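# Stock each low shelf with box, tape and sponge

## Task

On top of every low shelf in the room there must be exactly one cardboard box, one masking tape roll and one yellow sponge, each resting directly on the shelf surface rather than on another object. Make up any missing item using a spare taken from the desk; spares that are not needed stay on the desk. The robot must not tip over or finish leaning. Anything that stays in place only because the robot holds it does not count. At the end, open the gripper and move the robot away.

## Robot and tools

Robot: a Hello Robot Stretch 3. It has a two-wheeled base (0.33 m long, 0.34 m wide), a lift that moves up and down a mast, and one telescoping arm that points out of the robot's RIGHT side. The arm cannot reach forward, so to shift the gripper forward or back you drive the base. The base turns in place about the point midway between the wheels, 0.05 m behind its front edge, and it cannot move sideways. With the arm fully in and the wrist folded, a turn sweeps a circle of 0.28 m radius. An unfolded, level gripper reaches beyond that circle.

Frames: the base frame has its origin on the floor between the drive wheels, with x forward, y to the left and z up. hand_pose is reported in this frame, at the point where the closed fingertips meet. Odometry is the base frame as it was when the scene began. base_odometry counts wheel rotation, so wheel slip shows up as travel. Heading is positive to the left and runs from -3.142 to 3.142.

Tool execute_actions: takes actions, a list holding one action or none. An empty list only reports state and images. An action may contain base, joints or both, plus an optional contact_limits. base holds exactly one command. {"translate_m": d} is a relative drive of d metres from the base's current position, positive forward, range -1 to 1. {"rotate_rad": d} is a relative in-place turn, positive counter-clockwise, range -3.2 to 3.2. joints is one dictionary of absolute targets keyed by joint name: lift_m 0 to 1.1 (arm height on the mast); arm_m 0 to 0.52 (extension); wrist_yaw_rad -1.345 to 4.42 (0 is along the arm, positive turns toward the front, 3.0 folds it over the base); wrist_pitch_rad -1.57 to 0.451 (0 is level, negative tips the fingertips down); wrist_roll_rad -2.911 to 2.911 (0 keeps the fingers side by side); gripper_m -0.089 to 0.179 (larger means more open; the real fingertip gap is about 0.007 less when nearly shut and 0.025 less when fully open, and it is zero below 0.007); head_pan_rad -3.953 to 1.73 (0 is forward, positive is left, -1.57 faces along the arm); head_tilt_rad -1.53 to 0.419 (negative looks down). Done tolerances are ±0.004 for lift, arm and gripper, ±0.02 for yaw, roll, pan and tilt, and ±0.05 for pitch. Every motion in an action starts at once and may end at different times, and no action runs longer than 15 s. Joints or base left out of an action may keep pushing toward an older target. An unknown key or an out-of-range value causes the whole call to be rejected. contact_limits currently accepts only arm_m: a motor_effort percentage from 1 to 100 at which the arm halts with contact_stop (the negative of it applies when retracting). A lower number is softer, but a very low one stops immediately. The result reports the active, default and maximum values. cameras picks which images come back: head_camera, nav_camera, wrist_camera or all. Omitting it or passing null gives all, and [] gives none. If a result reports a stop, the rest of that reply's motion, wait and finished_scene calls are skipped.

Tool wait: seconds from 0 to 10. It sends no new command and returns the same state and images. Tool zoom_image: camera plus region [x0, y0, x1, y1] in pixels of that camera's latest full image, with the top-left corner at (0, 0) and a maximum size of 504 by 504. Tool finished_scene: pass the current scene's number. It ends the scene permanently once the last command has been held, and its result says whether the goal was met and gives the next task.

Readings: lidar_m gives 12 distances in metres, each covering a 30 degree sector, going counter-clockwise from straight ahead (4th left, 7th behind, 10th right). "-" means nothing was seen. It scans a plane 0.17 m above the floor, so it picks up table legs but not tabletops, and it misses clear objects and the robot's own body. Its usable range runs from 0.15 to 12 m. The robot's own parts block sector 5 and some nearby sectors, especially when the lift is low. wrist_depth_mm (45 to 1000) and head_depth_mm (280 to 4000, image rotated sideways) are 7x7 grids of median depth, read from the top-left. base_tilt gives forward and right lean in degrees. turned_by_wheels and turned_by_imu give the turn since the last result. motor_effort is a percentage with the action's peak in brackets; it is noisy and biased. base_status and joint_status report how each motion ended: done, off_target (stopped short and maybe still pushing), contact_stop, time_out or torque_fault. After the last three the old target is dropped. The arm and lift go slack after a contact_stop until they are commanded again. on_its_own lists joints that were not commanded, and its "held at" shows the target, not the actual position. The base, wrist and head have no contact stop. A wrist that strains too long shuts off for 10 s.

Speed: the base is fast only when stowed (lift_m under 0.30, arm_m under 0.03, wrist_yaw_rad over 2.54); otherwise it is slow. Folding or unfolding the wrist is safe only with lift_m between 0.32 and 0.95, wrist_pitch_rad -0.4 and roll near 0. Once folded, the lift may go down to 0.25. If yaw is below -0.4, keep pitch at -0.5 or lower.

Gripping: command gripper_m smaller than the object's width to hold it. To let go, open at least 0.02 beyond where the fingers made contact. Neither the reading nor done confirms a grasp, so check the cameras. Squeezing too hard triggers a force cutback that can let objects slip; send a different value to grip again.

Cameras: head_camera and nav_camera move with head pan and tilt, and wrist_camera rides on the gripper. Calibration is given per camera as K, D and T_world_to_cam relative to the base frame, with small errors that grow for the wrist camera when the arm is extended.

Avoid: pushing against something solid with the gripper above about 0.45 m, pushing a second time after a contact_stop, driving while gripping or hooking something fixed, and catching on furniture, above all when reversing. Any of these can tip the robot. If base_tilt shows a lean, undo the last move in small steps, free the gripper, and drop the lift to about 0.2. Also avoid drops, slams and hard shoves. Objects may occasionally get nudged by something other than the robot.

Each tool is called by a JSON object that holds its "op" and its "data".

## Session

{"op": "execute_actions", "data": {"actions": []}}

Scene clock: 0.00 s.
base_odometry: x=+0.000 y=+0.000 heading=+0.000 (m, m, rad; odometry frame)
turned_by_wheels: +0.000 (rad since the last result)
turned_by_imu: +0.000 (rad since the last result)
base_tilt: forward=-0.3 right=-1.1 (deg)
lidar_m: 0.62 0.70 1.16 0.95 1.31 0.70 0.98 0.84 2.09 1.34 0.73 0.62
head_depth_mm: 535 538 540 543 548 552 554 / 549 553 555 559 563 567 571 / 564 567 571 573 578 582 584 / 580 582 586 592 595 598 601 / 595 602 604 607 611 614 618 / 613 618 622 625 630 633 637 / 632 636 638 645 648 652 658
base_status: not commanded
joint_positions: lift_m=+0.332 arm_m=+0.001 wrist_yaw_rad=+2.806 wrist_pitch_rad=-0.327 wrist_roll_rad=-0.002 gripper_m=+0.037 head_pan_rad=-0.019 head_tilt_rad=-0.016
joint_status: not commanded
motor_effort: left_wheel=+0 right_wheel=+0 lift_m=+24 arm_m=-1 wrist_yaw_rad=+0 wrist_pitch_rad=+5 wrist_roll_rad=+0 gripper_m=+0 head_pan_rad=+0 head_tilt_rad=+2 (%)
hand_pose: x=+0.0561 y=+0.0761 z=+0.3660 quat_wxyz=(+0.231, +0.706, -0.002, +0.669) (m; base frame)
wrist_depth_mm: - - - - - 886 643 / - - - - - 903 638 / - - - - - 930 621 / - 932 938 933 932 832 639 / 732 749 747 722 754 711 650 / 597 - 598 593 562 596 580 / 520 - 515 509 504 510 504
pictures: head_camera (sideways: a quarter turn clockwise sets it upright), nav_camera (sideways: a quarter turn counterclockwise sets it upright), wrist_camera
camera_calibration (this result's frames):
head_camera: T_world_to_cam=[[-0.0370074, 0.00923781, -0.999272, 1.32079], [-0.00685715, 0.999931, 0.00949785, -0.00398493], [0.999291, 0.00720365, -0.0369415, -0.00189002], [0, 0, 0, 1]] pos_world=[0.0507403, -0.00820293, 1.3198]
nav_camera: T_world_to_cam=[[0.0652934, 0.0299013, 0.997418, -1.26283], [0.00637224, -0.999543, 0.0295479, 0.0101773], [0.997846, 0.00442651, -0.0654541, 0.0361483], [0, 0, 0, 1]] pos_world=[0.0463191, 0.0477728, 1.26163]
wrist_camera: T_world_to_cam=[[0.953532, -0.300682, -0.0191452, -0.0150373], [-0.166625, -0.473331, -0.864982, 0.391433], [0.251023, 0.827978, -0.501438, 0.274476], [0, 0, 0, 1]] pos_world=[0.0106615, -0.0465041, 0.475927]
Images, in order (width x height): head_camera 896x504, nav_camera 672x504, wrist_camera 644x364.

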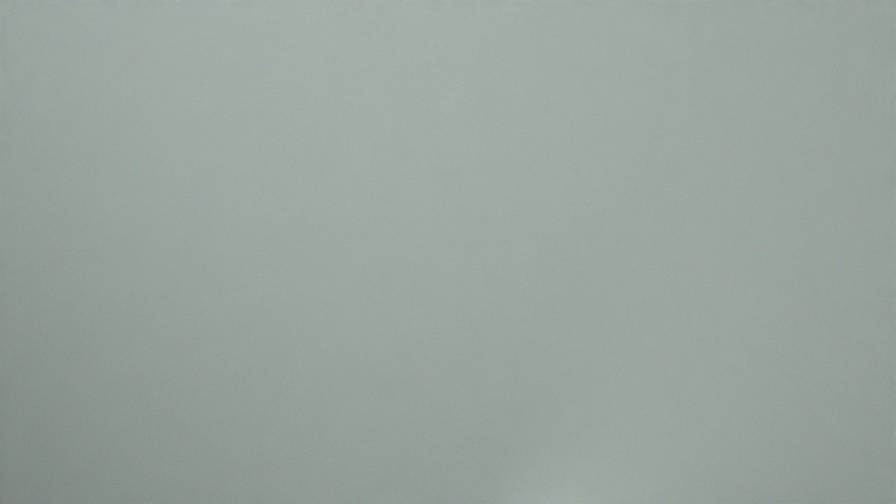

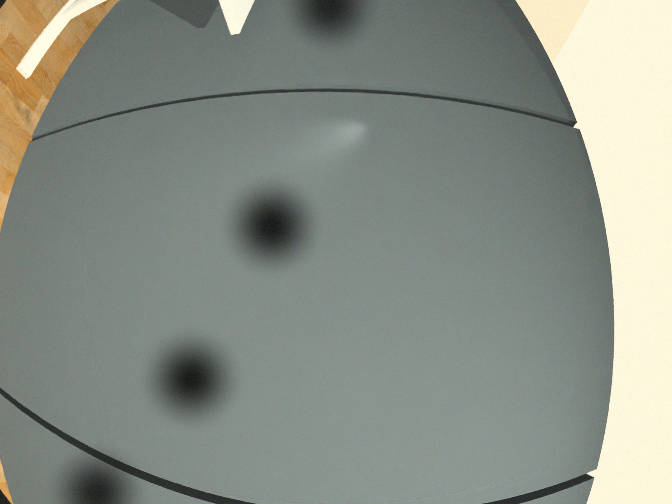

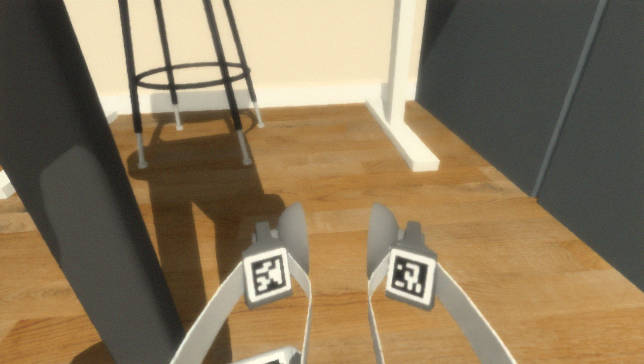

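{"op": "execute_actions", "data": {"actions": [{"joints":{"lift_m":0.285,"wrist_pitch_rad":-0.4,"head_pan_rad":1.35,"head_tilt_rad":-0.6}}], "cameras": ["head_camera","nav_camera"]}}

{"op": "execute_actions", "data": {"actions": [{"base":{"rotate_rad":-1.65},"joints":{"head_pan_rad":-1.2,"head_tilt_rad":-0.7}}], "cameras": ["head_camera","nav_camera"]}}

Scene clock: 3.93 s.
base_odometry: x=+0.000 y=+0.000 heading=+0.000 (m, m, rad; odometry frame)
turned_by_wheels: +0.000 (rad since the last result)
turned_by_imu: +0.000 (rad since the last result)
base_tilt: forward=-0.2 right=-1.1 (deg)
lidar_m: 0.62 0.70 1.16 0.95 1.31 0.70 0.98 0.84 2.08 1.33 0.73 0.62
head_depth_mm: 1287 1357 900 1370 1694 1425 1204 / 1282 1354 907 1828 1712 1435 1201 / 1287 1367 915 1835 1753 1436 1211 / 1290 1365 918 1852 1768 1436 1207 / 1294 1367 924 1533 1722 1440 1215 / 1282 1379 927 1308 1780 1444 1214 / 1290 1386 938 1786 1741 1453 1216
base_status: not commanded
joint_positions: lift_m=+0.285 arm_m=+0.001 wrist_yaw_rad=+2.806 wrist_pitch_rad=-0.416 wrist_roll_rad=-0.002 gripper_m=+0.037 head_pan_rad=+1.343 head_tilt_rad=-0.592
joint_status: all done
motor_effort: left_wheel=+0(0) right_wheel=+0(0) lift_m=+21(22) arm_m=-1(1) wrist_yaw_rad=+1(0) wrist_pitch_rad=+5(5) wrist_roll_rad=+0(0) gripper_m=+0(0) head_pan_rad=+4(36) head_tilt_rad=-5(38) (%)
hand_pose: x=+0.0528 y=+0.0665 z=+0.2982 quat_wxyz=(+0.260, +0.706, +0.029, +0.659) (m; base frame)
wrist_depth_mm: - - - - - 875 629 / - - - - - 895 626 / - 946 930 912 920 829 653 / - 728 718 710 727 709 630 / 605 - 589 584 579 573 570 / 504 - 509 492 457 484 477 / 450 - - 424 418 421 417
pictures: head_camera (sideways: a quarter turn clockwise sets it upright), nav_camera (sideways: a quarter turn counterclockwise sets it upright)
camera_calibration (this result's frames):
head_camera: T_world_to_cam=[[-0.138496, -0.559027, -0.817501, 1.08406], [-0.977454, 0.210002, 0.0219895, -0.0143148], [0.159384, 0.802115, -0.575507, 0.70415], [0, 0, 0, 1]] pos_world=[0.0239155, 0.0442164, 1.29178]
nav_camera: T_world_to_cam=[[0.104848, 0.589502, 0.800933, -1.00657], [0.981802, -0.189586, 0.0110138, 0.0283721], [0.158338, 0.785203, -0.598652, 0.735178], [0, 0, 0, 1]] pos_world=[-0.0387254, 0.0214922, 1.246]
Images, in order (width x height): head_camera 896x504, nav_camera 672x504.

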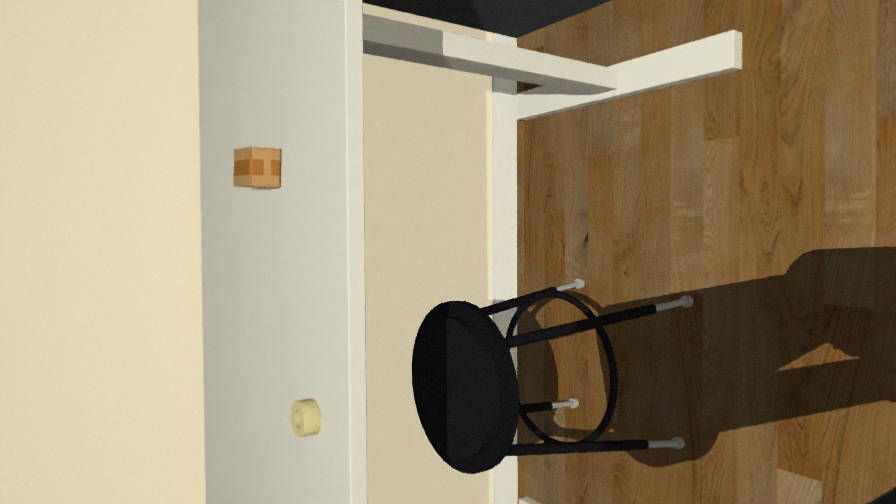

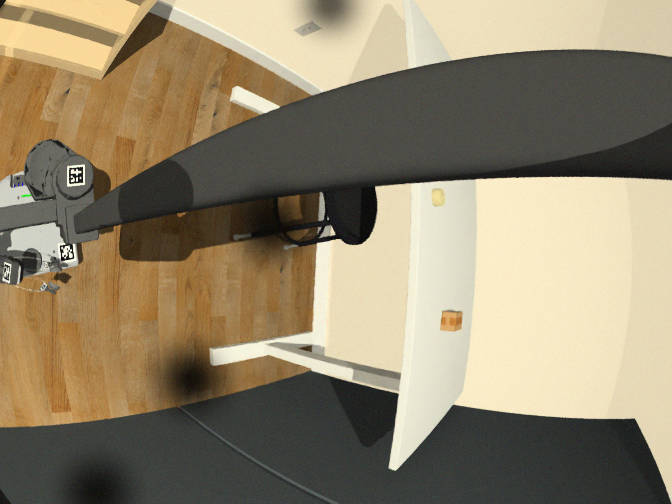

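Scene clock: 6.23 s.
base_odometry: x=+0.000 y=+0.000 heading=-1.650 (m, m, rad; odometry frame)
turned_by_wheels: -1.650 (rad since the last result)
turned_by_imu: -1.657 (rad since the last result)
base_tilt: forward=-0.3 right=-1.2 (deg)
lidar_m: 2.18 0.77 0.62 0.62 0.68 1.05 0.95 1.06 0.70 1.11 0.83 1.27
head_depth_mm: 926 1028 1150 1009 1115 1230 1147 / 976 1085 1220 1048 1177 1287 1154 / 1032 1155 1273 1087 1253 1318 1156 / 1093 1239 1333 1129 1334 1347 1163 / 1164 1334 1396 1339 1527 1361 1162 / 1240 1442 1407 1478 1577 1364 1160 / 1343 1557 1740 1556 1624 1362 1162
base_status: done
joint_positions: lift_m=+0.285 arm_m=+0.001 wrist_yaw_rad=+2.806 wrist_pitch_rad=-0.416 wrist_roll_rad=-0.002 gripper_m=+0.037 head_pan_rad=-1.193 head_tilt_rad=-0.692
joint_status: all done
motor_effort: left_wheel=+3(12) right_wheel=-2(6) lift_m=+21(22) arm_m=-1(2) wrist_yaw_rad=-1(0) wrist_pitch_rad=+5(5) wrist_roll_rad=+0(0) gripper_m=+0(0) head_pan_rad=-2(34) head_tilt_rad=-5(18) (%)
hand_pose: x=+0.0528 y=+0.0664 z=+0.2982 quat_wxyz=(+0.260, +0.706, +0.029, +0.659) (m; base frame)
wrist_depth_mm: - 560 594 615 641 659 687 / - 598 630 661 709 726 750 / - 667 686 719 754 798 842 / - 697 722 701 693 712 692 / 604 - 582 588 596 581 554 / 499 - 522 494 459 485 475 / 444 - - 431 422 419 417
pictures: head_camera (sideways: a quarter turn clockwise sets it upright), nav_camera (sideways: a quarter turn counterclockwise sets it upright)
camera_calibration (this result's frames):
head_camera: T_world_to_cam=[[-0.233449, 0.611364, -0.756132, 1.00464], [0.923914, 0.381876, 0.0235121, -0.0278925], [0.303123, -0.693112, -0.653997, 0.805378], [0, 0, 0, 1]] pos_world=[0.0161746, -0.0453335, 1.28701]
nav_camera: T_world_to_cam=[[0.277814, -0.61562, 0.737449, -0.92488], [-0.91469, -0.404092, 0.0072502, 0.0448417], [0.293534, -0.676551, -0.675364, 0.834141], [0, 0, 0, 1]] pos_world=[0.0531125, 0.0130843, 1.24508]
Images, in order (width x height): head_camera 896x504, nav_camera 672x504.

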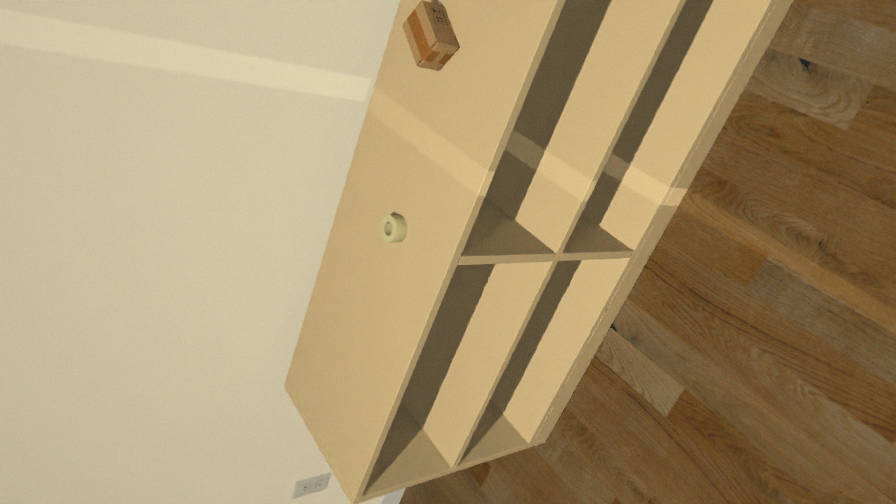

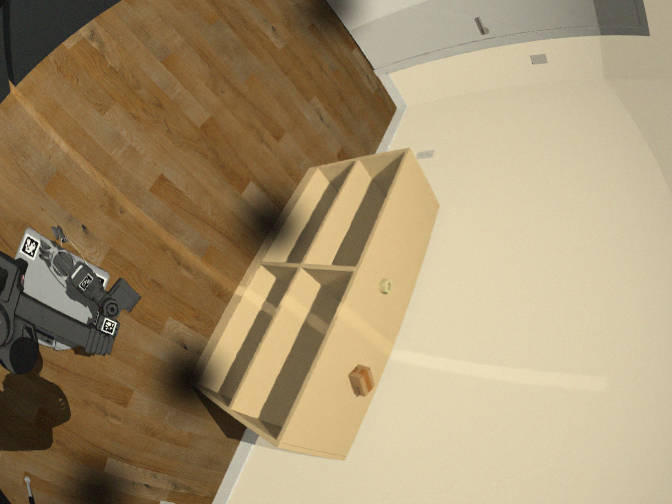

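This shelf lacks a sponge. The desk is higher here (~0.94 m). Let me find the sponge.

{"op": "execute_actions", "data": {"actions": [{"joints":{"head_pan_rad":-2.85,"head_tilt_rad":-0.5}}], "cameras": ["head_camera","nav_camera"]}}

Scene clock: 9.73 s.
base_odometry: x=+0.000 y=+0.000 heading=-1.650 (m, m, rad; odometry frame)
turned_by_wheels: +0.000 (rad since the last result)
turned_by_imu: +0.000 (rad since the last result)
base_tilt: forward=-0.3 right=-1.2 (deg)
lidar_m: 2.18 0.77 0.62 0.62 0.68 1.04 0.95 1.06 0.70 1.11 0.83 1.27
head_depth_mm: 1279 1375 1079 1628 1761 1534 1252 / 1332 1448 1080 1350 1254 1485 1254 / 1394 1511 1095 1416 1733 1516 1264 / 1462 1608 1096 1997 1954 1540 1260 / 1545 1680 1198 1965 1796 1537 1264 / 1491 1589 1208 1801 1854 1547 1273 / 1298 1385 1389 1542 1639 1548 1279
base_status: not commanded
joint_positions: lift_m=+0.285 arm_m=+0.001 wrist_yaw_rad=+2.806 wrist_pitch_rad=-0.416 wrist_roll_rad=-0.002 gripper_m=+0.037 head_pan_rad=-2.843 head_tilt_rad=-0.508
joint_status: all done
motor_effort: left_wheel=+2(3) right_wheel=-2(2) lift_m=+21(20) arm_m=-1(0) wrist_yaw_rad=+0(1) wrist_pitch_rad=+5(5) wrist_roll_rad=+0(0) gripper_m=+0(0) head_pan_rad=-3(33) head_tilt_rad=+4(24) (%)
hand_pose: x=+0.0528 y=+0.0664 z=+0.2982 quat_wxyz=(+0.260, +0.706, +0.029, +0.659) (m; base frame)
wrist_depth_mm: - 556 589 601 645 673 699 / - 603 631 645 683 718 743 / - 660 702 734 739 815 837 / - 709 715 715 711 722 698 / 588 - 601 573 603 575 567 / 509 - 511 492 470 481 489 / 447 - - 429 417 422 417
pictures: head_camera (sideways: a quarter turn clockwise sets it upright), nav_camera (sideways: a quarter turn counterclockwise sets it upright)
camera_calibration (this result's frames):
head_camera: T_world_to_cam=[[0.484787, 0.140403, -0.863289, 1.13996], [0.311674, -0.949967, 0.0205235, -0.0202723], [-0.817215, -0.279014, -0.504292, 0.617453], [0, 0, 0, 1]] pos_world=[-0.0417298, -0.00703372, 1.29591]
nav_camera: T_world_to_cam=[[-0.495475, -0.1852, 0.848649, -1.06512], [-0.328768, 0.944305, 0.0141272, 0.032312], [-0.804, -0.272009, -0.528768, 0.650129], [0, 0, 0, 1]] pos_world=[0.00558401, -0.0509326, 1.24723]
Images, in order (width x height): head_camera 896x504, nav_camera 672x504.

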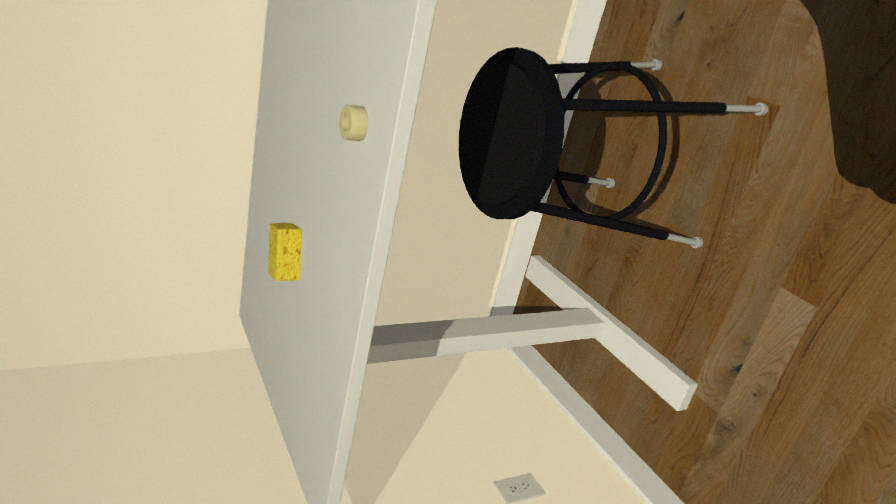

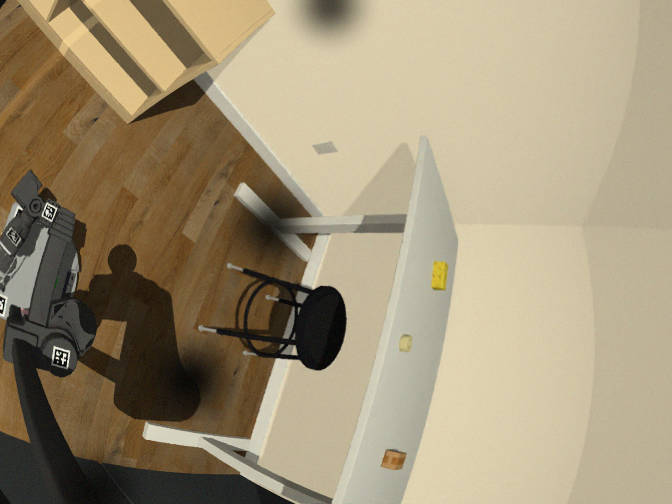

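{"op": "execute_actions", "data": {"actions": [{"base":{"rotate_rad":0.32}}], "cameras": []}}

{"op": "execute_actions", "data": {"actions": [{"base":{"translate_m":-0.5},"joints":{"lift_m":0.78,"head_pan_rad":-3.14,"head_tilt_rad":-0.6}}], "cameras": ["head_camera"]}}

Scene clock: 23.73 s.
base_odometry: x=+0.000 y=+0.000 heading=-1.330 (m, m, rad; odometry frame)
turned_by_wheels: +0.320 (rad since the last result)
turned_by_imu: +0.322 (rad since the last result)
base_tilt: forward=-0.2 right=-1.1 (deg)
lidar_m: 0.93 0.65 0.62 0.63 0.83 0.95 1.06 1.17 0.70 0.84 1.27 2.18
head_depth_mm: 1435 1532 1081 1803 1738 1523 1261 / 1549 1647 1090 2030 1932 1522 1257 / 1441 1588 1191 1858 1783 1529 1264 / 1306 1431 1471 1746 1860 1538 1271 / 1189 1286 1392 1550 1715 1537 1271 / 1090 1175 1276 1391 1529 1542 1275 / 1007 1079 1159 1261 1375 1459 1270
base_status: done
joint_positions: lift_m=+0.285 arm_m=+0.001 wrist_yaw_rad=+2.806 wrist_pitch_rad=-0.416 wrist_roll_rad=-0.002 gripper_m=+0.037 head_pan_rad=-2.843 head_tilt_rad=-0.507
joint_status: not commanded
motor_effort: left_wheel=-3(9) right_wheel=+2(5) lift_m=+21(22) arm_m=-2(1) wrist_yaw_rad=+0(0) wrist_pitch_rad=+5(5) wrist_roll_rad=+0(0) gripper_m=+0(0) head_pan_rad=-3(3) head_tilt_rad=+3(4) (%)
hand_pose: x=+0.0528 y=+0.0664 z=+0.2982 quat_wxyz=(+0.260, +0.706, +0.029, +0.659) (m; base frame)
wrist_depth_mm: - 656 628 612 575 555 535 / - 707 687 647 605 605 572 / - 791 750 710 698 652 621 / - 725 721 723 709 691 648 / 602 - 594 575 605 576 570 / 499 - 513 488 464 474 470 / 438 - - 434 427 422 428
pictures: none
No camera images: the call's "cameras" was empty. Leave "cameras" out to get every camera's image.

Scene clock: 30.00 s.
base_odometry: x=-0.119 y=+0.486 heading=-1.330 (m, m, rad; odometry frame)
turned_by_wheels: +0.000 (rad since the last result)
turned_by_imu: +0.000 (rad since the last result)
base_tilt: forward=-0.3 right=-1.1 (deg)
lidar_m: 1.27 0.89 0.84 0.86 1.13 0.50 0.56 0.88 0.88 0.56 1.02 1.58
head_depth_mm: 900 989 846 600 463 409 - / 943 1041 852 601 465 643 - / 990 1100 856 602 482 902 - / 1048 1149 752 605 499 1440 1201 / 1110 1219 863 608 1198 1372 1206 / 1125 1223 869 610 1512 1444 1210 / 1007 1078 874 613 1333 1388 1214
base_status: done
joint_positions: lift_m=+0.780 arm_m=+0.001 wrist_yaw_rad=+2.806 wrist_pitch_rad=-0.417 wrist_roll_rad=-0.002 gripper_m=+0.037 head_pan_rad=-3.133 head_tilt_rad=-0.594
joint_status: all done
motor_effort: left_wheel=-3(10) right_wheel=+2(4) lift_m=+26(28) arm_m=-1(2) wrist_yaw_rad=-1(0) wrist_pitch_rad=+5(5) wrist_roll_rad=+0(0) gripper_m=-1(0) head_pan_rad=-3(20) head_tilt_rad=-4(16) (%)
hand_pose: x=+0.0527 y=+0.0664 z=+0.7929 quat_wxyz=(+0.260, +0.706, +0.029, +0.658) (m; base frame)
wrist_depth_mm: - 850 846 804 759 750 694 / - 934 922 852 836 794 770 / - - - 963 923 856 840 / - - - - - 933 918 / - - - - - - - / - - - - - - - / 939 916 908 902 914 890 924
pictures: head_camera (sideways: a quarter turn clockwise sets it upright)
camera_calibration (this result's frames):
head_camera: T_world_to_cam=[[0.576941, -0.00354727, -0.816778, 1.07875], [0.0250147, -0.999445, 0.02201, -0.0204566], [-0.816403, -0.0331299, -0.576532, 0.711436], [0, 0, 0, 1]] pos_world=[-0.0410483, 0.00695119, 1.29172]
Images, in order (width x height): head_camera 896x504.

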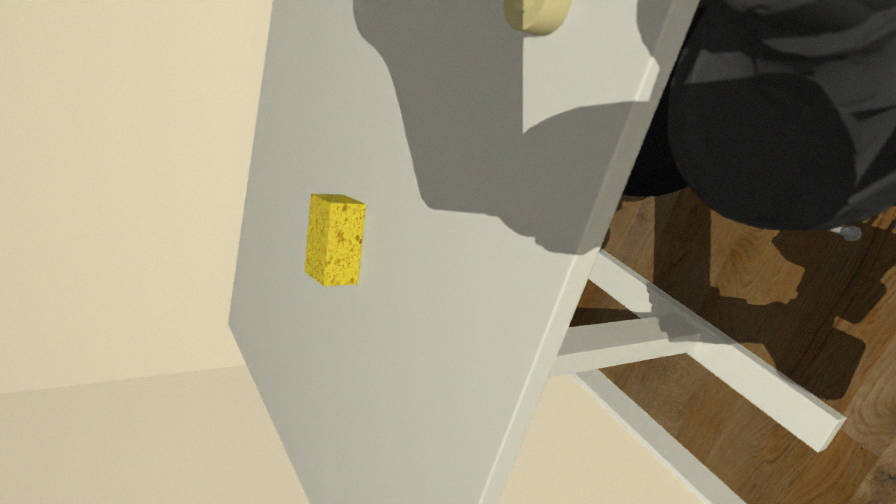

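{"op": "execute_actions", "data": {"actions": [{"base":{"rotate_rad":-1.428},"joints":{"lift_m":1.095,"wrist_yaw_rad":1.1,"head_pan_rad":-1.7,"head_tilt_rad":-0.6}}], "cameras": ["nav_camera"]}}

{"op": "execute_actions", "data": {"actions": [{"joints":{"wrist_yaw_rad":-0.36,"wrist_pitch_rad":-0.7,"arm_m":0.36,"gripper_m":0.175}}], "cameras": ["wrist_camera","head_camera"]}}

Scene clock: 43.13 s.
base_odometry: x=-0.119 y=+0.486 heading=-2.758 (m, m, rad; odometry frame)
turned_by_wheels: -1.428 (rad since the last result)
turned_by_imu: -1.438 (rad since the last result)
base_tilt: forward=-0.2 right=-1.0 (deg)
lidar_m: 0.55 1.02 2.63 1.10 0.85 0.84 0.90 0.93 0.50 0.57 0.90 0.87
head_depth_mm: - - - - - 769 1155 / - - - - - 807 1204 / - - - - - 1321 1179 / - - - - - 1400 1211 / - 1243 869 - - 1333 1208 / 1123 1219 872 667 - 1365 1208 / 1004 1061 964 - - 1375 1213
base_status: done
joint_positions: lift_m=+1.095 arm_m=+0.001 wrist_yaw_rad=+1.101 wrist_pitch_rad=-0.417 wrist_roll_rad=-0.002 gripper_m=+0.037 head_pan_rad=-1.707 head_tilt_rad=-0.594
joint_status: all done
motor_effort: left_wheel=+4(8) right_wheel=-3(4) lift_m=+26(27) arm_m=-2(1) wrist_yaw_rad=-2(2) wrist_pitch_rad=+5(5) wrist_roll_rad=+0(0) gripper_m=+0(0) head_pan_rad=+3(31) head_tilt_rad=-4(4) (%)
hand_pose: x=+0.1788 y=-0.2474 z=+1.1079 quat_wxyz=(+0.667, +0.486, -0.512, +0.238) (m; base frame)
wrist_depth_mm: 742 697 688 667 633 595 587 / 822 777 758 713 707 668 615 / 934 876 828 786 752 682 662 / - - 947 868 830 502 467 / 878 875 937 - 906 863 375 / 750 741 853 - - - 323 / 876 737 - - - - 292
pictures: nav_camera (sideways: a quarter turn counterclockwise sets it upright)
camera_calibration (this result's frames):
nav_camera: T_world_to_cam=[[-0.0504287, -0.597633, 0.800183, -1.00465], [-0.995062, 0.0986481, 0.010967, 0.0404919], [-0.0854907, -0.795678, -0.599656, 0.737971], [0, 0, 0, 1]] pos_world=[0.0527186, -0.0172173, 1.24599]
Images, in order (width x height): nav_camera 672x504.

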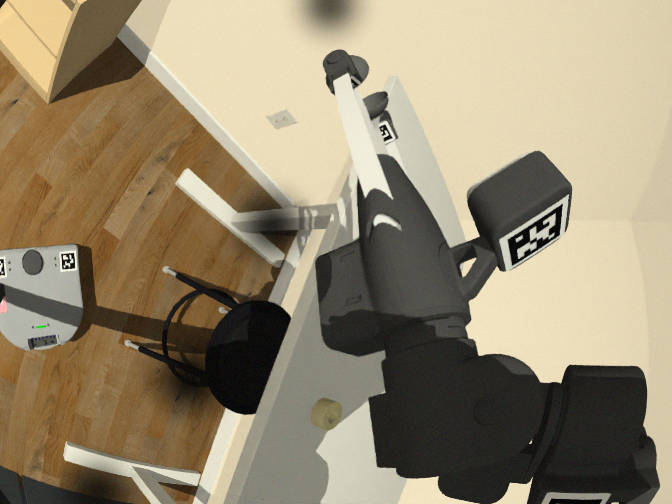

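Scene clock: 47.00 s.
base_odometry: x=-0.119 y=+0.486 heading=-2.758 (m, m, rad; odometry frame)
turned_by_wheels: +0.000 (rad since the last result)
turned_by_imu: +0.000 (rad since the last result)
base_tilt: forward=-0.2 right=-1.1 (deg)
lidar_m: 0.55 1.02 2.62 1.10 0.86 0.84 0.90 0.93 0.50 0.57 0.90 0.87
head_depth_mm: 925 985 847 599 462 764 1147 / 970 1036 851 601 464 808 1207 / 1006 1099 767 605 481 1327 1180 / - - 747 605 500 1433 1213 / 1129 1255 816 607 1166 1371 1210 / 1121 1216 871 611 1502 1444 1208 / 996 1065 875 613 1324 1374 1212
base_status: not commanded
joint_positions: lift_m=+1.095 arm_m=+0.360 wrist_yaw_rad=-0.359 wrist_pitch_rad=-0.711 wrist_roll_rad=-0.002 gripper_m=+0.175 head_pan_rad=-1.707 head_tilt_rad=-0.594
joint_status: all done
motor_effort: left_wheel=+3(4) right_wheel=-2(2) lift_m=+26(26) arm_m=+2(2) wrist_yaw_rad=-1(3) wrist_pitch_rad=+3(5) wrist_roll_rad=+0(0) gripper_m=+0(100) head_pan_rad=+3(3) head_tilt_rad=-4(4) (%)
hand_pose: x=-0.0843 y=-0.6716 z=+1.0481 quat_wxyz=(+0.609, +0.124, -0.695, -0.361) (m; base frame)
wrist_depth_mm: 536 514 497 496 483 480 471 / 475 417 409 411 412 405 397 / 364 362 358 353 349 346 344 / 324 319 304 256 308 301 299 / 280 287 272 244 270 273 272 / 256 - 249 248 246 242 243 / 230 231 227 227 225 224 219
pictures: head_camera (sideways: a quarter turn clockwise sets it upright), wrist_camera
camera_calibration (this result's frames):
head_camera: T_world_to_cam=[[0.0867349, 0.570395, -0.816778, 1.08175], [0.9926, -0.119419, 0.02201, -0.0263589], [-0.0849841, -0.812643, -0.576532, 0.706974], [0, 0, 0, 1]] pos_world=[-0.00757968, -0.0456524, 1.29172]
wrist_camera: T_world_to_cam=[[-0.942799, 0.332097, -0.0290293, 0.182567], [0.278945, 0.738216, -0.614188, 1.19249], [-0.18254, -0.587153, -0.788626, 0.584926], [0, 0, 0, 1]] pos_world=[-0.0537424, -0.597503, 1.199]
Images, in order (width x height): head_camera 896x504, wrist_camera 644x364.

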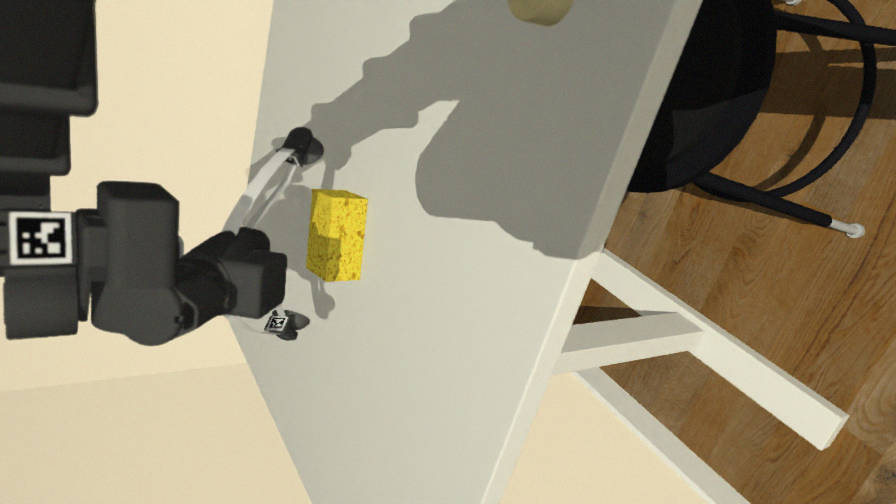

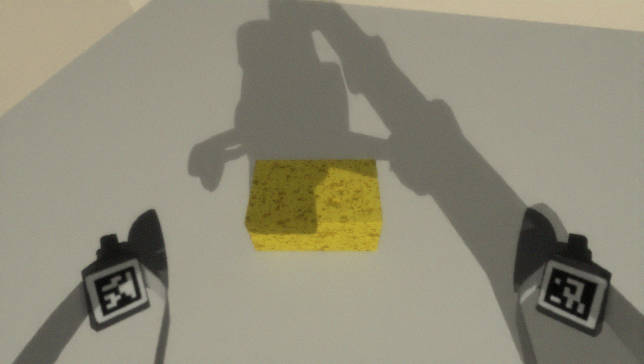

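{"op": "execute_actions", "data": {"actions": [{"joints":{"arm_m":0.433,"lift_m":1.03}}], "cameras": ["wrist_camera"]}}

Scene clock: 52.13 s.
base_odometry: x=-0.119 y=+0.486 heading=-2.758 (m, m, rad; odometry frame)
turned_by_wheels: +0.000 (rad since the last result)
turned_by_imu: +0.000 (rad since the last result)
base_tilt: forward=-0.2 right=-1.1 (deg)
lidar_m: 0.55 1.02 2.63 1.10 0.86 0.84 0.89 0.93 0.49 0.57 0.90 0.87
head_depth_mm: 902 - - 597 463 767 1152 / 936 - 852 600 464 807 1205 / 977 1112 829 603 481 1330 1182 / 1024 - 744 605 499 1434 1205 / 1100 1232 816 609 1161 1363 1213 / 1116 1216 870 610 1503 1444 1210 / 1002 1066 873 612 1311 1379 1209
base_status: not commanded
joint_positions: lift_m=+1.030 arm_m=+0.433 wrist_yaw_rad=-0.359 wrist_pitch_rad=-0.712 wrist_roll_rad=-0.002 gripper_m=+0.175 head_pan_rad=-1.707 head_tilt_rad=-0.594
joint_status: all done
motor_effort: left_wheel=+3(3) right_wheel=-2(2) lift_m=+22(20) arm_m=+2(3) wrist_yaw_rad=-1(0) wrist_pitch_rad=+3(3) wrist_roll_rad=+0(0) gripper_m=+0(0) head_pan_rad=+3(4) head_tilt_rad=-4(4) (%)
hand_pose: x=-0.0843 y=-0.7445 z=+0.9832 quat_wxyz=(+0.609, +0.124, -0.695, -0.361) (m; base frame)
wrist_depth_mm: 433 377 371 366 360 353 351 / 316 313 310 304 299 298 291 / 271 268 266 262 256 256 253 / 237 233 229 172 171 224 222 / 207 211 201 154 152 200 202 / 192 - 182 144 142 177 180 / 167 169 168 167 166 164 161
pictures: wrist_camera
camera_calibration (this result's frames):
wrist_camera: T_world_to_cam=[[-0.942793, 0.332112, -0.0290403, 0.20495], [0.27906, 0.738521, -0.613768, 1.20628], [-0.182393, -0.58676, -0.788952, 0.491595], [0, 0, 0, 1]] pos_world=[-0.0537361, -0.670481, 1.13417]
Images, in order (width x height): wrist_camera 644x364.

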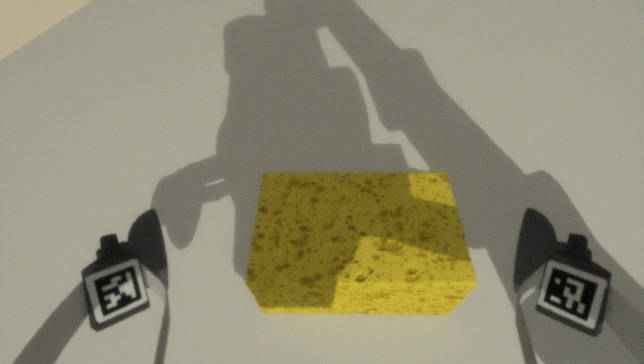

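{"op": "execute_actions", "data": {"actions": [{"base":{"translate_m":-0.011},"joints":{"arm_m":0.438,"lift_m":1.025,"gripper_m":0.14}}], "cameras": ["wrist_camera"]}}

{"op": "execute_actions", "data": {"actions": [{"joints":{"gripper_m":0.06}}], "cameras": ["wrist_camera"]}}

{"op": "execute_actions", "data": {"actions": [{"joints":{"lift_m":1.06}}], "cameras": ["wrist_camera"]}}

Scene clock: 57.83 s.
base_odometry: x=-0.109 y=+0.490 heading=-2.758 (m, m, rad; odometry frame)
turned_by_wheels: +0.000 (rad since the last result)
turned_by_imu: +0.000 (rad since the last result)
base_tilt: forward=-0.2 right=-1.1 (deg)
lidar_m: 0.56 1.03 2.63 1.09 0.85 0.83 0.89 0.92 0.49 0.56 0.91 0.89
head_depth_mm: 889 - - 586 459 766 1147 / 933 - 807 602 464 787 1205 / 974 1106 855 604 465 952 1176 / 1015 - 738 605 500 1433 1180 / 1089 1229 818 608 520 1379 1209 / 1122 1225 868 609 1511 1436 1207 / 1015 1076 875 612 1331 1376 1213
base_status: done
joint_positions: lift_m=+1.025 arm_m=+0.438 wrist_yaw_rad=-0.359 wrist_pitch_rad=-0.712 wrist_roll_rad=-0.002 gripper_m=+0.140 head_pan_rad=-1.707 head_tilt_rad=-0.594
joint_status: all done
motor_effort: left_wheel=+3(4) right_wheel=-2(5) lift_m=+21(22) arm_m=+2(3) wrist_yaw_rad=+0(2) wrist_pitch_rad=+3(3) wrist_roll_rad=+0(0) gripper_m=+0(100) head_pan_rad=+4(4) head_tilt_rad=-4(4) (%)
hand_pose: x=-0.0843 y=-0.7495 z=+0.9782 quat_wxyz=(+0.609, +0.125, -0.695, -0.361) (m; base frame)
wrist_depth_mm: 381 363 359 354 346 345 340 / 308 303 300 298 289 288 285 / 263 261 257 256 252 247 247 / 229 228 224 166 215 218 216 / 204 204 155 148 147 198 193 / 182 186 139 136 134 - 174 / 167 164 160 159 158 160 159
pictures: wrist_camera
camera_calibration (this result's frames):
wrist_camera: T_world_to_cam=[[-0.942792, 0.332115, -0.0290421, 0.206468], [0.279079, 0.73857, -0.613701, 1.20685], [-0.18237, -0.586698, -0.789004, 0.484811], [0, 0, 0, 1]] pos_world=[-0.0537351, -0.675477, 1.12916]
Images, in order (width x height): wrist_camera 644x364.

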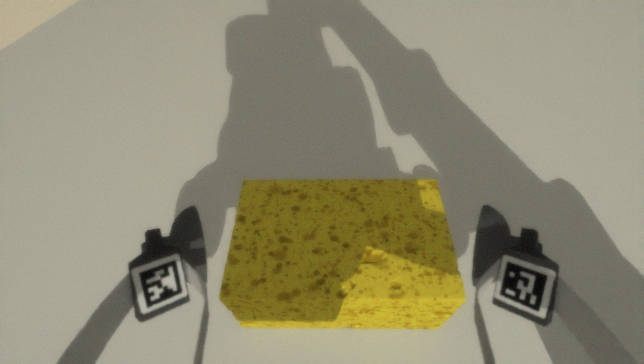

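Scene clock: 59.13 s.
base_odometry: x=-0.109 y=+0.490 heading=-2.758 (m, m, rad; odometry frame)
turned_by_wheels: +0.000 (rad since the last result)
turned_by_imu: +0.000 (rad since the last result)
base_tilt: forward=-0.2 right=-1.1 (deg)
lidar_m: 0.57 1.03 2.63 1.09 0.85 0.83 0.88 0.92 0.49 0.56 0.91 0.89
head_depth_mm: 894 - - 587 460 766 1148 / 935 - 805 601 464 790 1203 / 977 1113 857 604 466 950 1183 / 1018 - 736 606 500 1439 1183 / 1087 1225 817 607 520 1371 1213 / 1119 1220 867 608 1517 1439 1211 / 1009 1079 875 612 1335 1387 1214
base_status: not commanded
joint_positions: lift_m=+1.025 arm_m=+0.438 wrist_yaw_rad=-0.359 wrist_pitch_rad=-0.712 wrist_roll_rad=-0.002 gripper_m=+0.061 head_pan_rad=-1.707 head_tilt_rad=-0.594
joint_status: all done
motor_effort: left_wheel=+3(3) right_wheel=-2(2) lift_m=+22(21) arm_m=+2(2) wrist_yaw_rad=-1(1) wrist_pitch_rad=+3(3) wrist_roll_rad=+0(0) gripper_m=-25(100) head_pan_rad=+3(3) head_tilt_rad=-4(4) (%)
hand_pose: x=-0.0843 y=-0.7495 z=+0.9782 quat_wxyz=(+0.609, +0.125, -0.695, -0.361) (m; base frame)
wrist_depth_mm: 376 365 359 352 346 340 340 / 309 307 301 296 291 288 285 / 262 261 256 252 249 251 246 / 229 227 224 163 213 216 216 / 204 201 148 146 145 199 192 / 183 183 134 132 131 - 173 / 166 165 162 159 157 159 159
pictures: wrist_camera
camera_calibration (this result's frames):
wrist_camera: T_world_to_cam=[[-0.942792, 0.332114, -0.0290421, 0.206468], [0.279079, 0.738573, -0.613697, 1.20685], [-0.182368, -0.586694, -0.789007, 0.484818], [0, 0, 0, 1]] pos_world=[-0.0537349, -0.675477, 1.12916]
Images, in order (width x height): wrist_camera 644x364.

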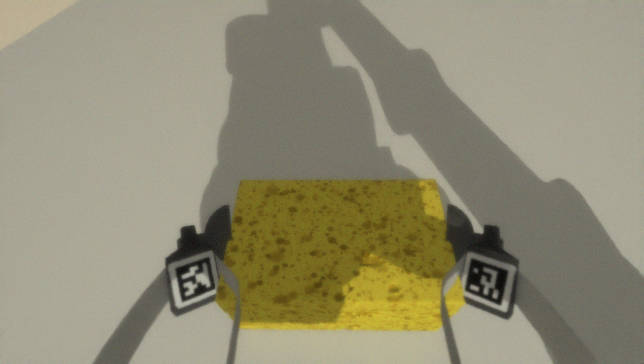

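Scene clock: 60.27 s.
base_odometry: x=-0.109 y=+0.490 heading=-2.758 (m, m, rad; odometry frame)
turned_by_wheels: +0.000 (rad since the last result)
turned_by_imu: +0.000 (rad since the last result)
base_tilt: forward=-0.1 right=-1.1 (deg)
lidar_m: 0.57 1.03 2.63 1.09 0.85 0.83 0.88 0.92 0.49 0.56 0.91 0.89
head_depth_mm: 866 - 847 599 459 769 1145 / 907 1056 852 602 465 787 1202 / 953 1091 806 603 465 950 1183 / 1003 - 729 605 499 1443 1177 / 1085 1236 840 606 520 1385 1208 / 1123 1223 871 611 1510 1446 1208 / 1011 1082 875 613 1338 1381 1219
base_status: not commanded
joint_positions: lift_m=+1.060 arm_m=+0.438 wrist_yaw_rad=-0.359 wrist_pitch_rad=-0.713 wrist_roll_rad=-0.002 gripper_m=+0.061 head_pan_rad=-1.707 head_tilt_rad=-0.594
joint_status: all done
motor_effort: left_wheel=+3(3) right_wheel=-2(2) lift_m=+27(30) arm_m=+2(2) wrist_yaw_rad=+0(1) wrist_pitch_rad=+4(4) wrist_roll_rad=+0(0) gripper_m=-24(24) head_pan_rad=+2(3) head_tilt_rad=-4(3) (%)
hand_pose: x=-0.0842 y=-0.7493 z=+1.0128 quat_wxyz=(+0.609, +0.125, -0.695, -0.361) (m; base frame)
wrist_depth_mm: 493 439 432 423 410 407 403 / 368 363 361 355 348 341 342 / 312 308 308 306 302 297 295 / 274 273 269 165 254 261 257 / 243 240 149 147 146 238 230 / 216 219 134 132 131 - 207 / 197 196 193 187 186 191 189
pictures: wrist_camera
camera_calibration (this result's frames):
wrist_camera: T_world_to_cam=[[-0.942784, 0.332137, -0.0290586, 0.207512], [0.279253, 0.739034, -0.613063, 1.2277], [-0.182145, -0.5861, -0.789499, 0.513191], [0, 0, 0, 1]] pos_world=[-0.0537252, -0.675455, 1.16385]
Images, in order (width x height): wrist_camera 644x364.

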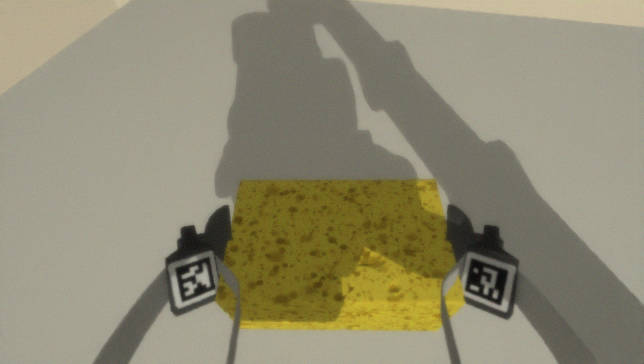

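{"op": "execute_actions", "data": {"actions": [{"base":{"rotate_rad":0.95},"joints":{"arm_m":0.15,"wrist_yaw_rad":0.0,"head_pan_rad":-1.0,"head_tilt_rad":-0.8}}], "cameras": ["nav_camera"]}}

Scene clock: 74.53 s.
base_odometry: x=-0.109 y=+0.490 heading=-1.808 (m, m, rad; odometry frame)
turned_by_wheels: +0.950 (rad since the last result)
turned_by_imu: +0.957 (rad since the last result)
base_tilt: forward=-0.3 right=-1.1 (deg)
lidar_m: 2.63 1.19 0.87 0.83 0.86 0.88 0.49 0.56 0.92 0.89 0.56 1.03
head_depth_mm: 755 850 973 1134 1356 1272 1116 / 803 906 1045 1217 1425 1280 1125 / 850 972 1096 1002 1297 1281 1129 / 907 1046 1136 940 1076 1256 1125 / 966 1132 1181 1001 1309 1289 1123 / 1048 1231 1184 1212 1444 1286 1126 / 1135 1357 1192 1269 1478 1304 1136
base_status: done
joint_positions: lift_m=+1.060 arm_m=+0.150 wrist_yaw_rad=+0.000 wrist_pitch_rad=-0.713 wrist_roll_rad=-0.002 gripper_m=+0.061 head_pan_rad=-1.007 head_tilt_rad=-0.790
joint_status: all done
motor_effort: left_wheel=-2(6) right_wheel=+2(5) lift_m=+26(26) arm_m=-3(5) wrist_yaw_rad=-1(3) wrist_pitch_rad=+4(4) wrist_roll_rad=+0(0) gripper_m=-25(24) head_pan_rad=+2(34) head_tilt_rad=-6(25) (%)
hand_pose: x=-0.0215 y=-0.4734 z=+1.0128 quat_wxyz=(+0.663, +0.247, -0.662, -0.247) (m; base frame)
wrist_depth_mm: 504 499 504 493 508 499 496 / 574 569 573 579 568 563 364 / 680 665 656 679 673 671 633 / 708 699 754 165 754 816 804 / 616 633 150 147 145 951 - / 569 565 134 133 131 - - / 506 594 808 - - - 983
pictures: nav_camera (sideways: a quarter turn counterclockwise sets it upright)
camera_calibration (this result's frames):
nav_camera: T_world_to_cam=[[0.423899, -0.611887, 0.66776, -0.834954], [-0.823778, -0.566902, 0.00347278, 0.0492056], [0.37643, -0.551558, -0.744368, 0.923381], [0, 0, 0, 1]] pos_world=[0.0468832, 0.0262953, 1.24471]
Images, in order (width x height): nav_camera 672x504.

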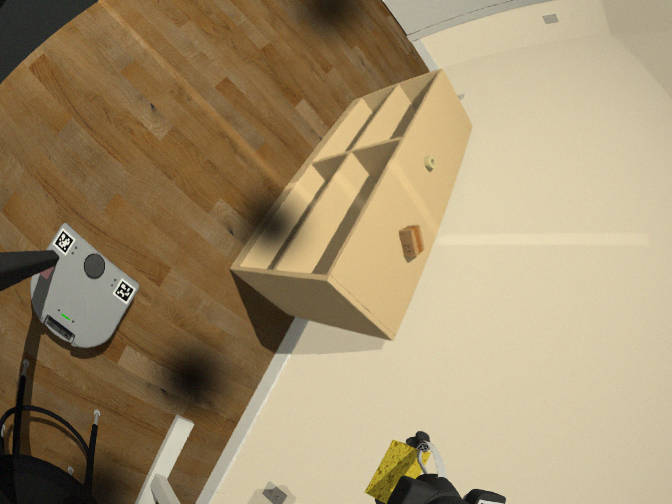

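{"op": "execute_actions", "data": {"actions": [{"base":{"translate_m":1.0},"joints":{"lift_m":0.76,"head_pan_rad":-1.3,"head_tilt_rad":-0.9}}], "cameras": ["head_camera"]}}

{"op": "execute_actions", "data": {"actions": [{"base":{"translate_m":0.18},"joints":{"arm_m":0.3,"head_pan_rad":-1.57}}], "cameras": ["head_camera","wrist_camera"]}}

Scene clock: 89.07 s.
base_odometry: x=-0.344 y=-0.482 heading=-1.808 (m, m, rad; odometry frame)
turned_by_wheels: +0.000 (rad since the last result)
turned_by_imu: -0.001 (rad since the last result)
base_tilt: forward=-0.2 right=-1.1 (deg)
lidar_m: 1.64 1.72 0.88 0.84 0.88 1.18 1.48 0.81 0.92 0.48 0.73 0.70
head_depth_mm: 734 847 964 890 - 1180 1095 / 756 881 994 890 997 1194 1111 / 780 912 1007 858 1069 1221 1123 / 804 940 1027 879 1099 1234 1109 / 832 975 1030 903 1270 1246 1104 / 859 1016 1032 927 1311 1248 1107 / 884 1058 1283 993 1395 1254 1103
base_status: done
joint_positions: lift_m=+0.760 arm_m=+0.150 wrist_yaw_rad=+0.000 wrist_pitch_rad=-0.713 wrist_roll_rad=-0.002 gripper_m=+0.061 head_pan_rad=-1.293 head_tilt_rad=-0.889
joint_status: all done
motor_effort: left_wheel=-2(4) right_wheel=+1(4) lift_m=+22(22) arm_m=-4(4) wrist_yaw_rad=-1(1) wrist_pitch_rad=+4(4) wrist_roll_rad=+0(0) gripper_m=-24(24) head_pan_rad=-3(22) head_tilt_rad=-7(20) (%)
hand_pose: x=-0.0215 y=-0.4733 z=+0.7129 quat_wxyz=(+0.663, +0.247, -0.662, -0.247) (m; base frame)
wrist_depth_mm: 496 478 470 476 476 470 477 / 435 436 427 422 412 408 408 / 373 372 368 363 359 350 347 / 328 321 323 165 303 310 311 / 289 288 148 147 146 284 274 / 266 263 134 132 131 - 250 / 492 488 468 450 447 457 466
pictures: head_camera (sideways: a quarter turn clockwise sets it upright)
camera_calibration (this result's frames):
head_camera: T_world_to_cam=[[-0.208288, 0.761543, -0.613733, 0.818926], [0.958762, 0.283036, 0.0258187, -0.0311018], [0.193371, -0.583046, -0.789092, 0.981742], [0, 0, 0, 1]] pos_world=[0.0105516, -0.0424446, 1.27809]
Images, in order (width x height): head_camera 896x504.

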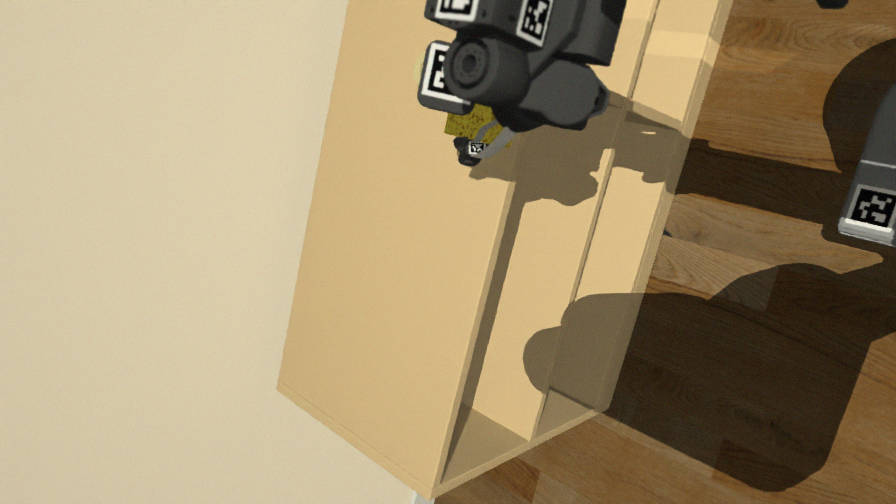

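Scene clock: 92.23 s.
base_odometry: x=-0.386 y=-0.657 heading=-1.808 (m, m, rad; odometry frame)
turned_by_wheels: +0.000 (rad since the last result)
turned_by_imu: +0.000 (rad since the last result)
base_tilt: forward=-0.3 right=-1.0 (deg)
lidar_m: 1.46 1.54 0.88 0.84 0.87 1.19 1.70 0.96 0.53 0.88 0.58 1.24
head_depth_mm: 760 889 991 879 - - 1080 / 764 893 - 837 1071 1229 1117 / 765 896 - 836 1073 1224 1126 / 766 896 993 847 1070 1230 1120 / 769 902 996 862 1074 1232 1108 / 769 901 1000 863 1079 1230 1112 / 767 906 1061 865 1352 1249 1111
base_status: done
joint_positions: lift_m=+0.760 arm_m=+0.300 wrist_yaw_rad=+0.000 wrist_pitch_rad=-0.713 wrist_roll_rad=-0.002 gripper_m=+0.061 head_pan_rad=-1.563 head_tilt_rad=-0.889
joint_status: all done
motor_effort: left_wheel=-2(4) right_wheel=+1(4) lift_m=+21(21) arm_m=+2(4) wrist_yaw_rad=+0(0) wrist_pitch_rad=+4(4) wrist_roll_rad=+0(0) gripper_m=-24(25) head_pan_rad=-2(17) head_tilt_rad=-6(7) (%)
hand_pose: x=-0.0215 y=-0.6226 z=+0.7129 quat_wxyz=(+0.663, +0.247, -0.662, -0.247) (m; base frame)
wrist_depth_mm: 341 341 339 339 344 343 345 / 394 388 393 393 392 395 393 / 370 368 364 362 362 349 350 / 328 324 320 164 305 311 306 / 289 289 149 146 144 282 272 / 260 259 135 132 131 - 233 / 235 234 231 223 223 228 228
pictures: head_camera (sideways: a quarter turn clockwise sets it upright), wrist_camera
camera_calibration (this result's frames):
head_camera: T_world_to_cam=[[0.00242297, 0.789686, -0.613506, 0.817346], [0.999522, 0.0169938, 0.0258214, -0.0313538], [0.0308166, -0.613276, -0.789268, 0.982962], [0, 0, 0, 1]] pos_world=[-0.000933053, -0.0420871, 1.27808]
wrist_camera: T_world_to_cam=[[-0.99936, -0.0208552, -0.0290683, -0.00517862], [0.00131814, 0.790497, -0.612465, 0.958332], [0.0357515, -0.612111, -0.789963, 0.350918], [0, 0, 0, 1]] pos_world=[-0.0189844, -0.542866, 0.864006]
Images, in order (width x height): head_camera 896x504, wrist_camera 644x364.

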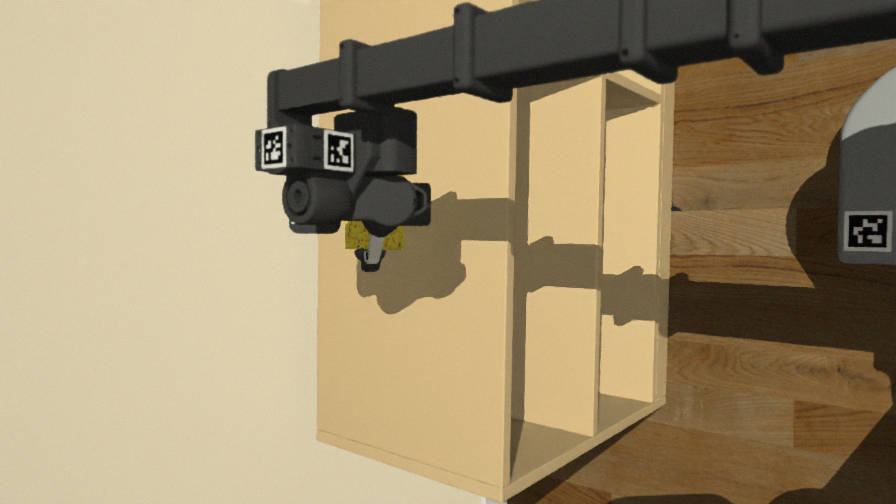

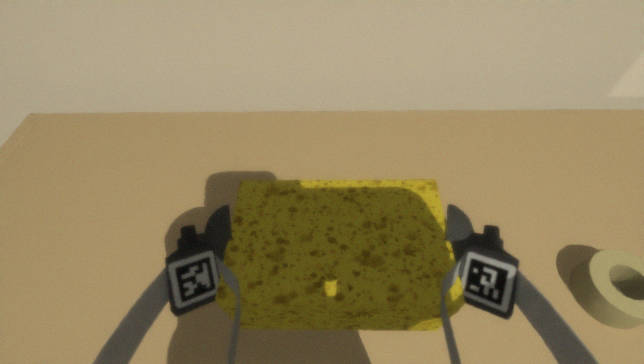

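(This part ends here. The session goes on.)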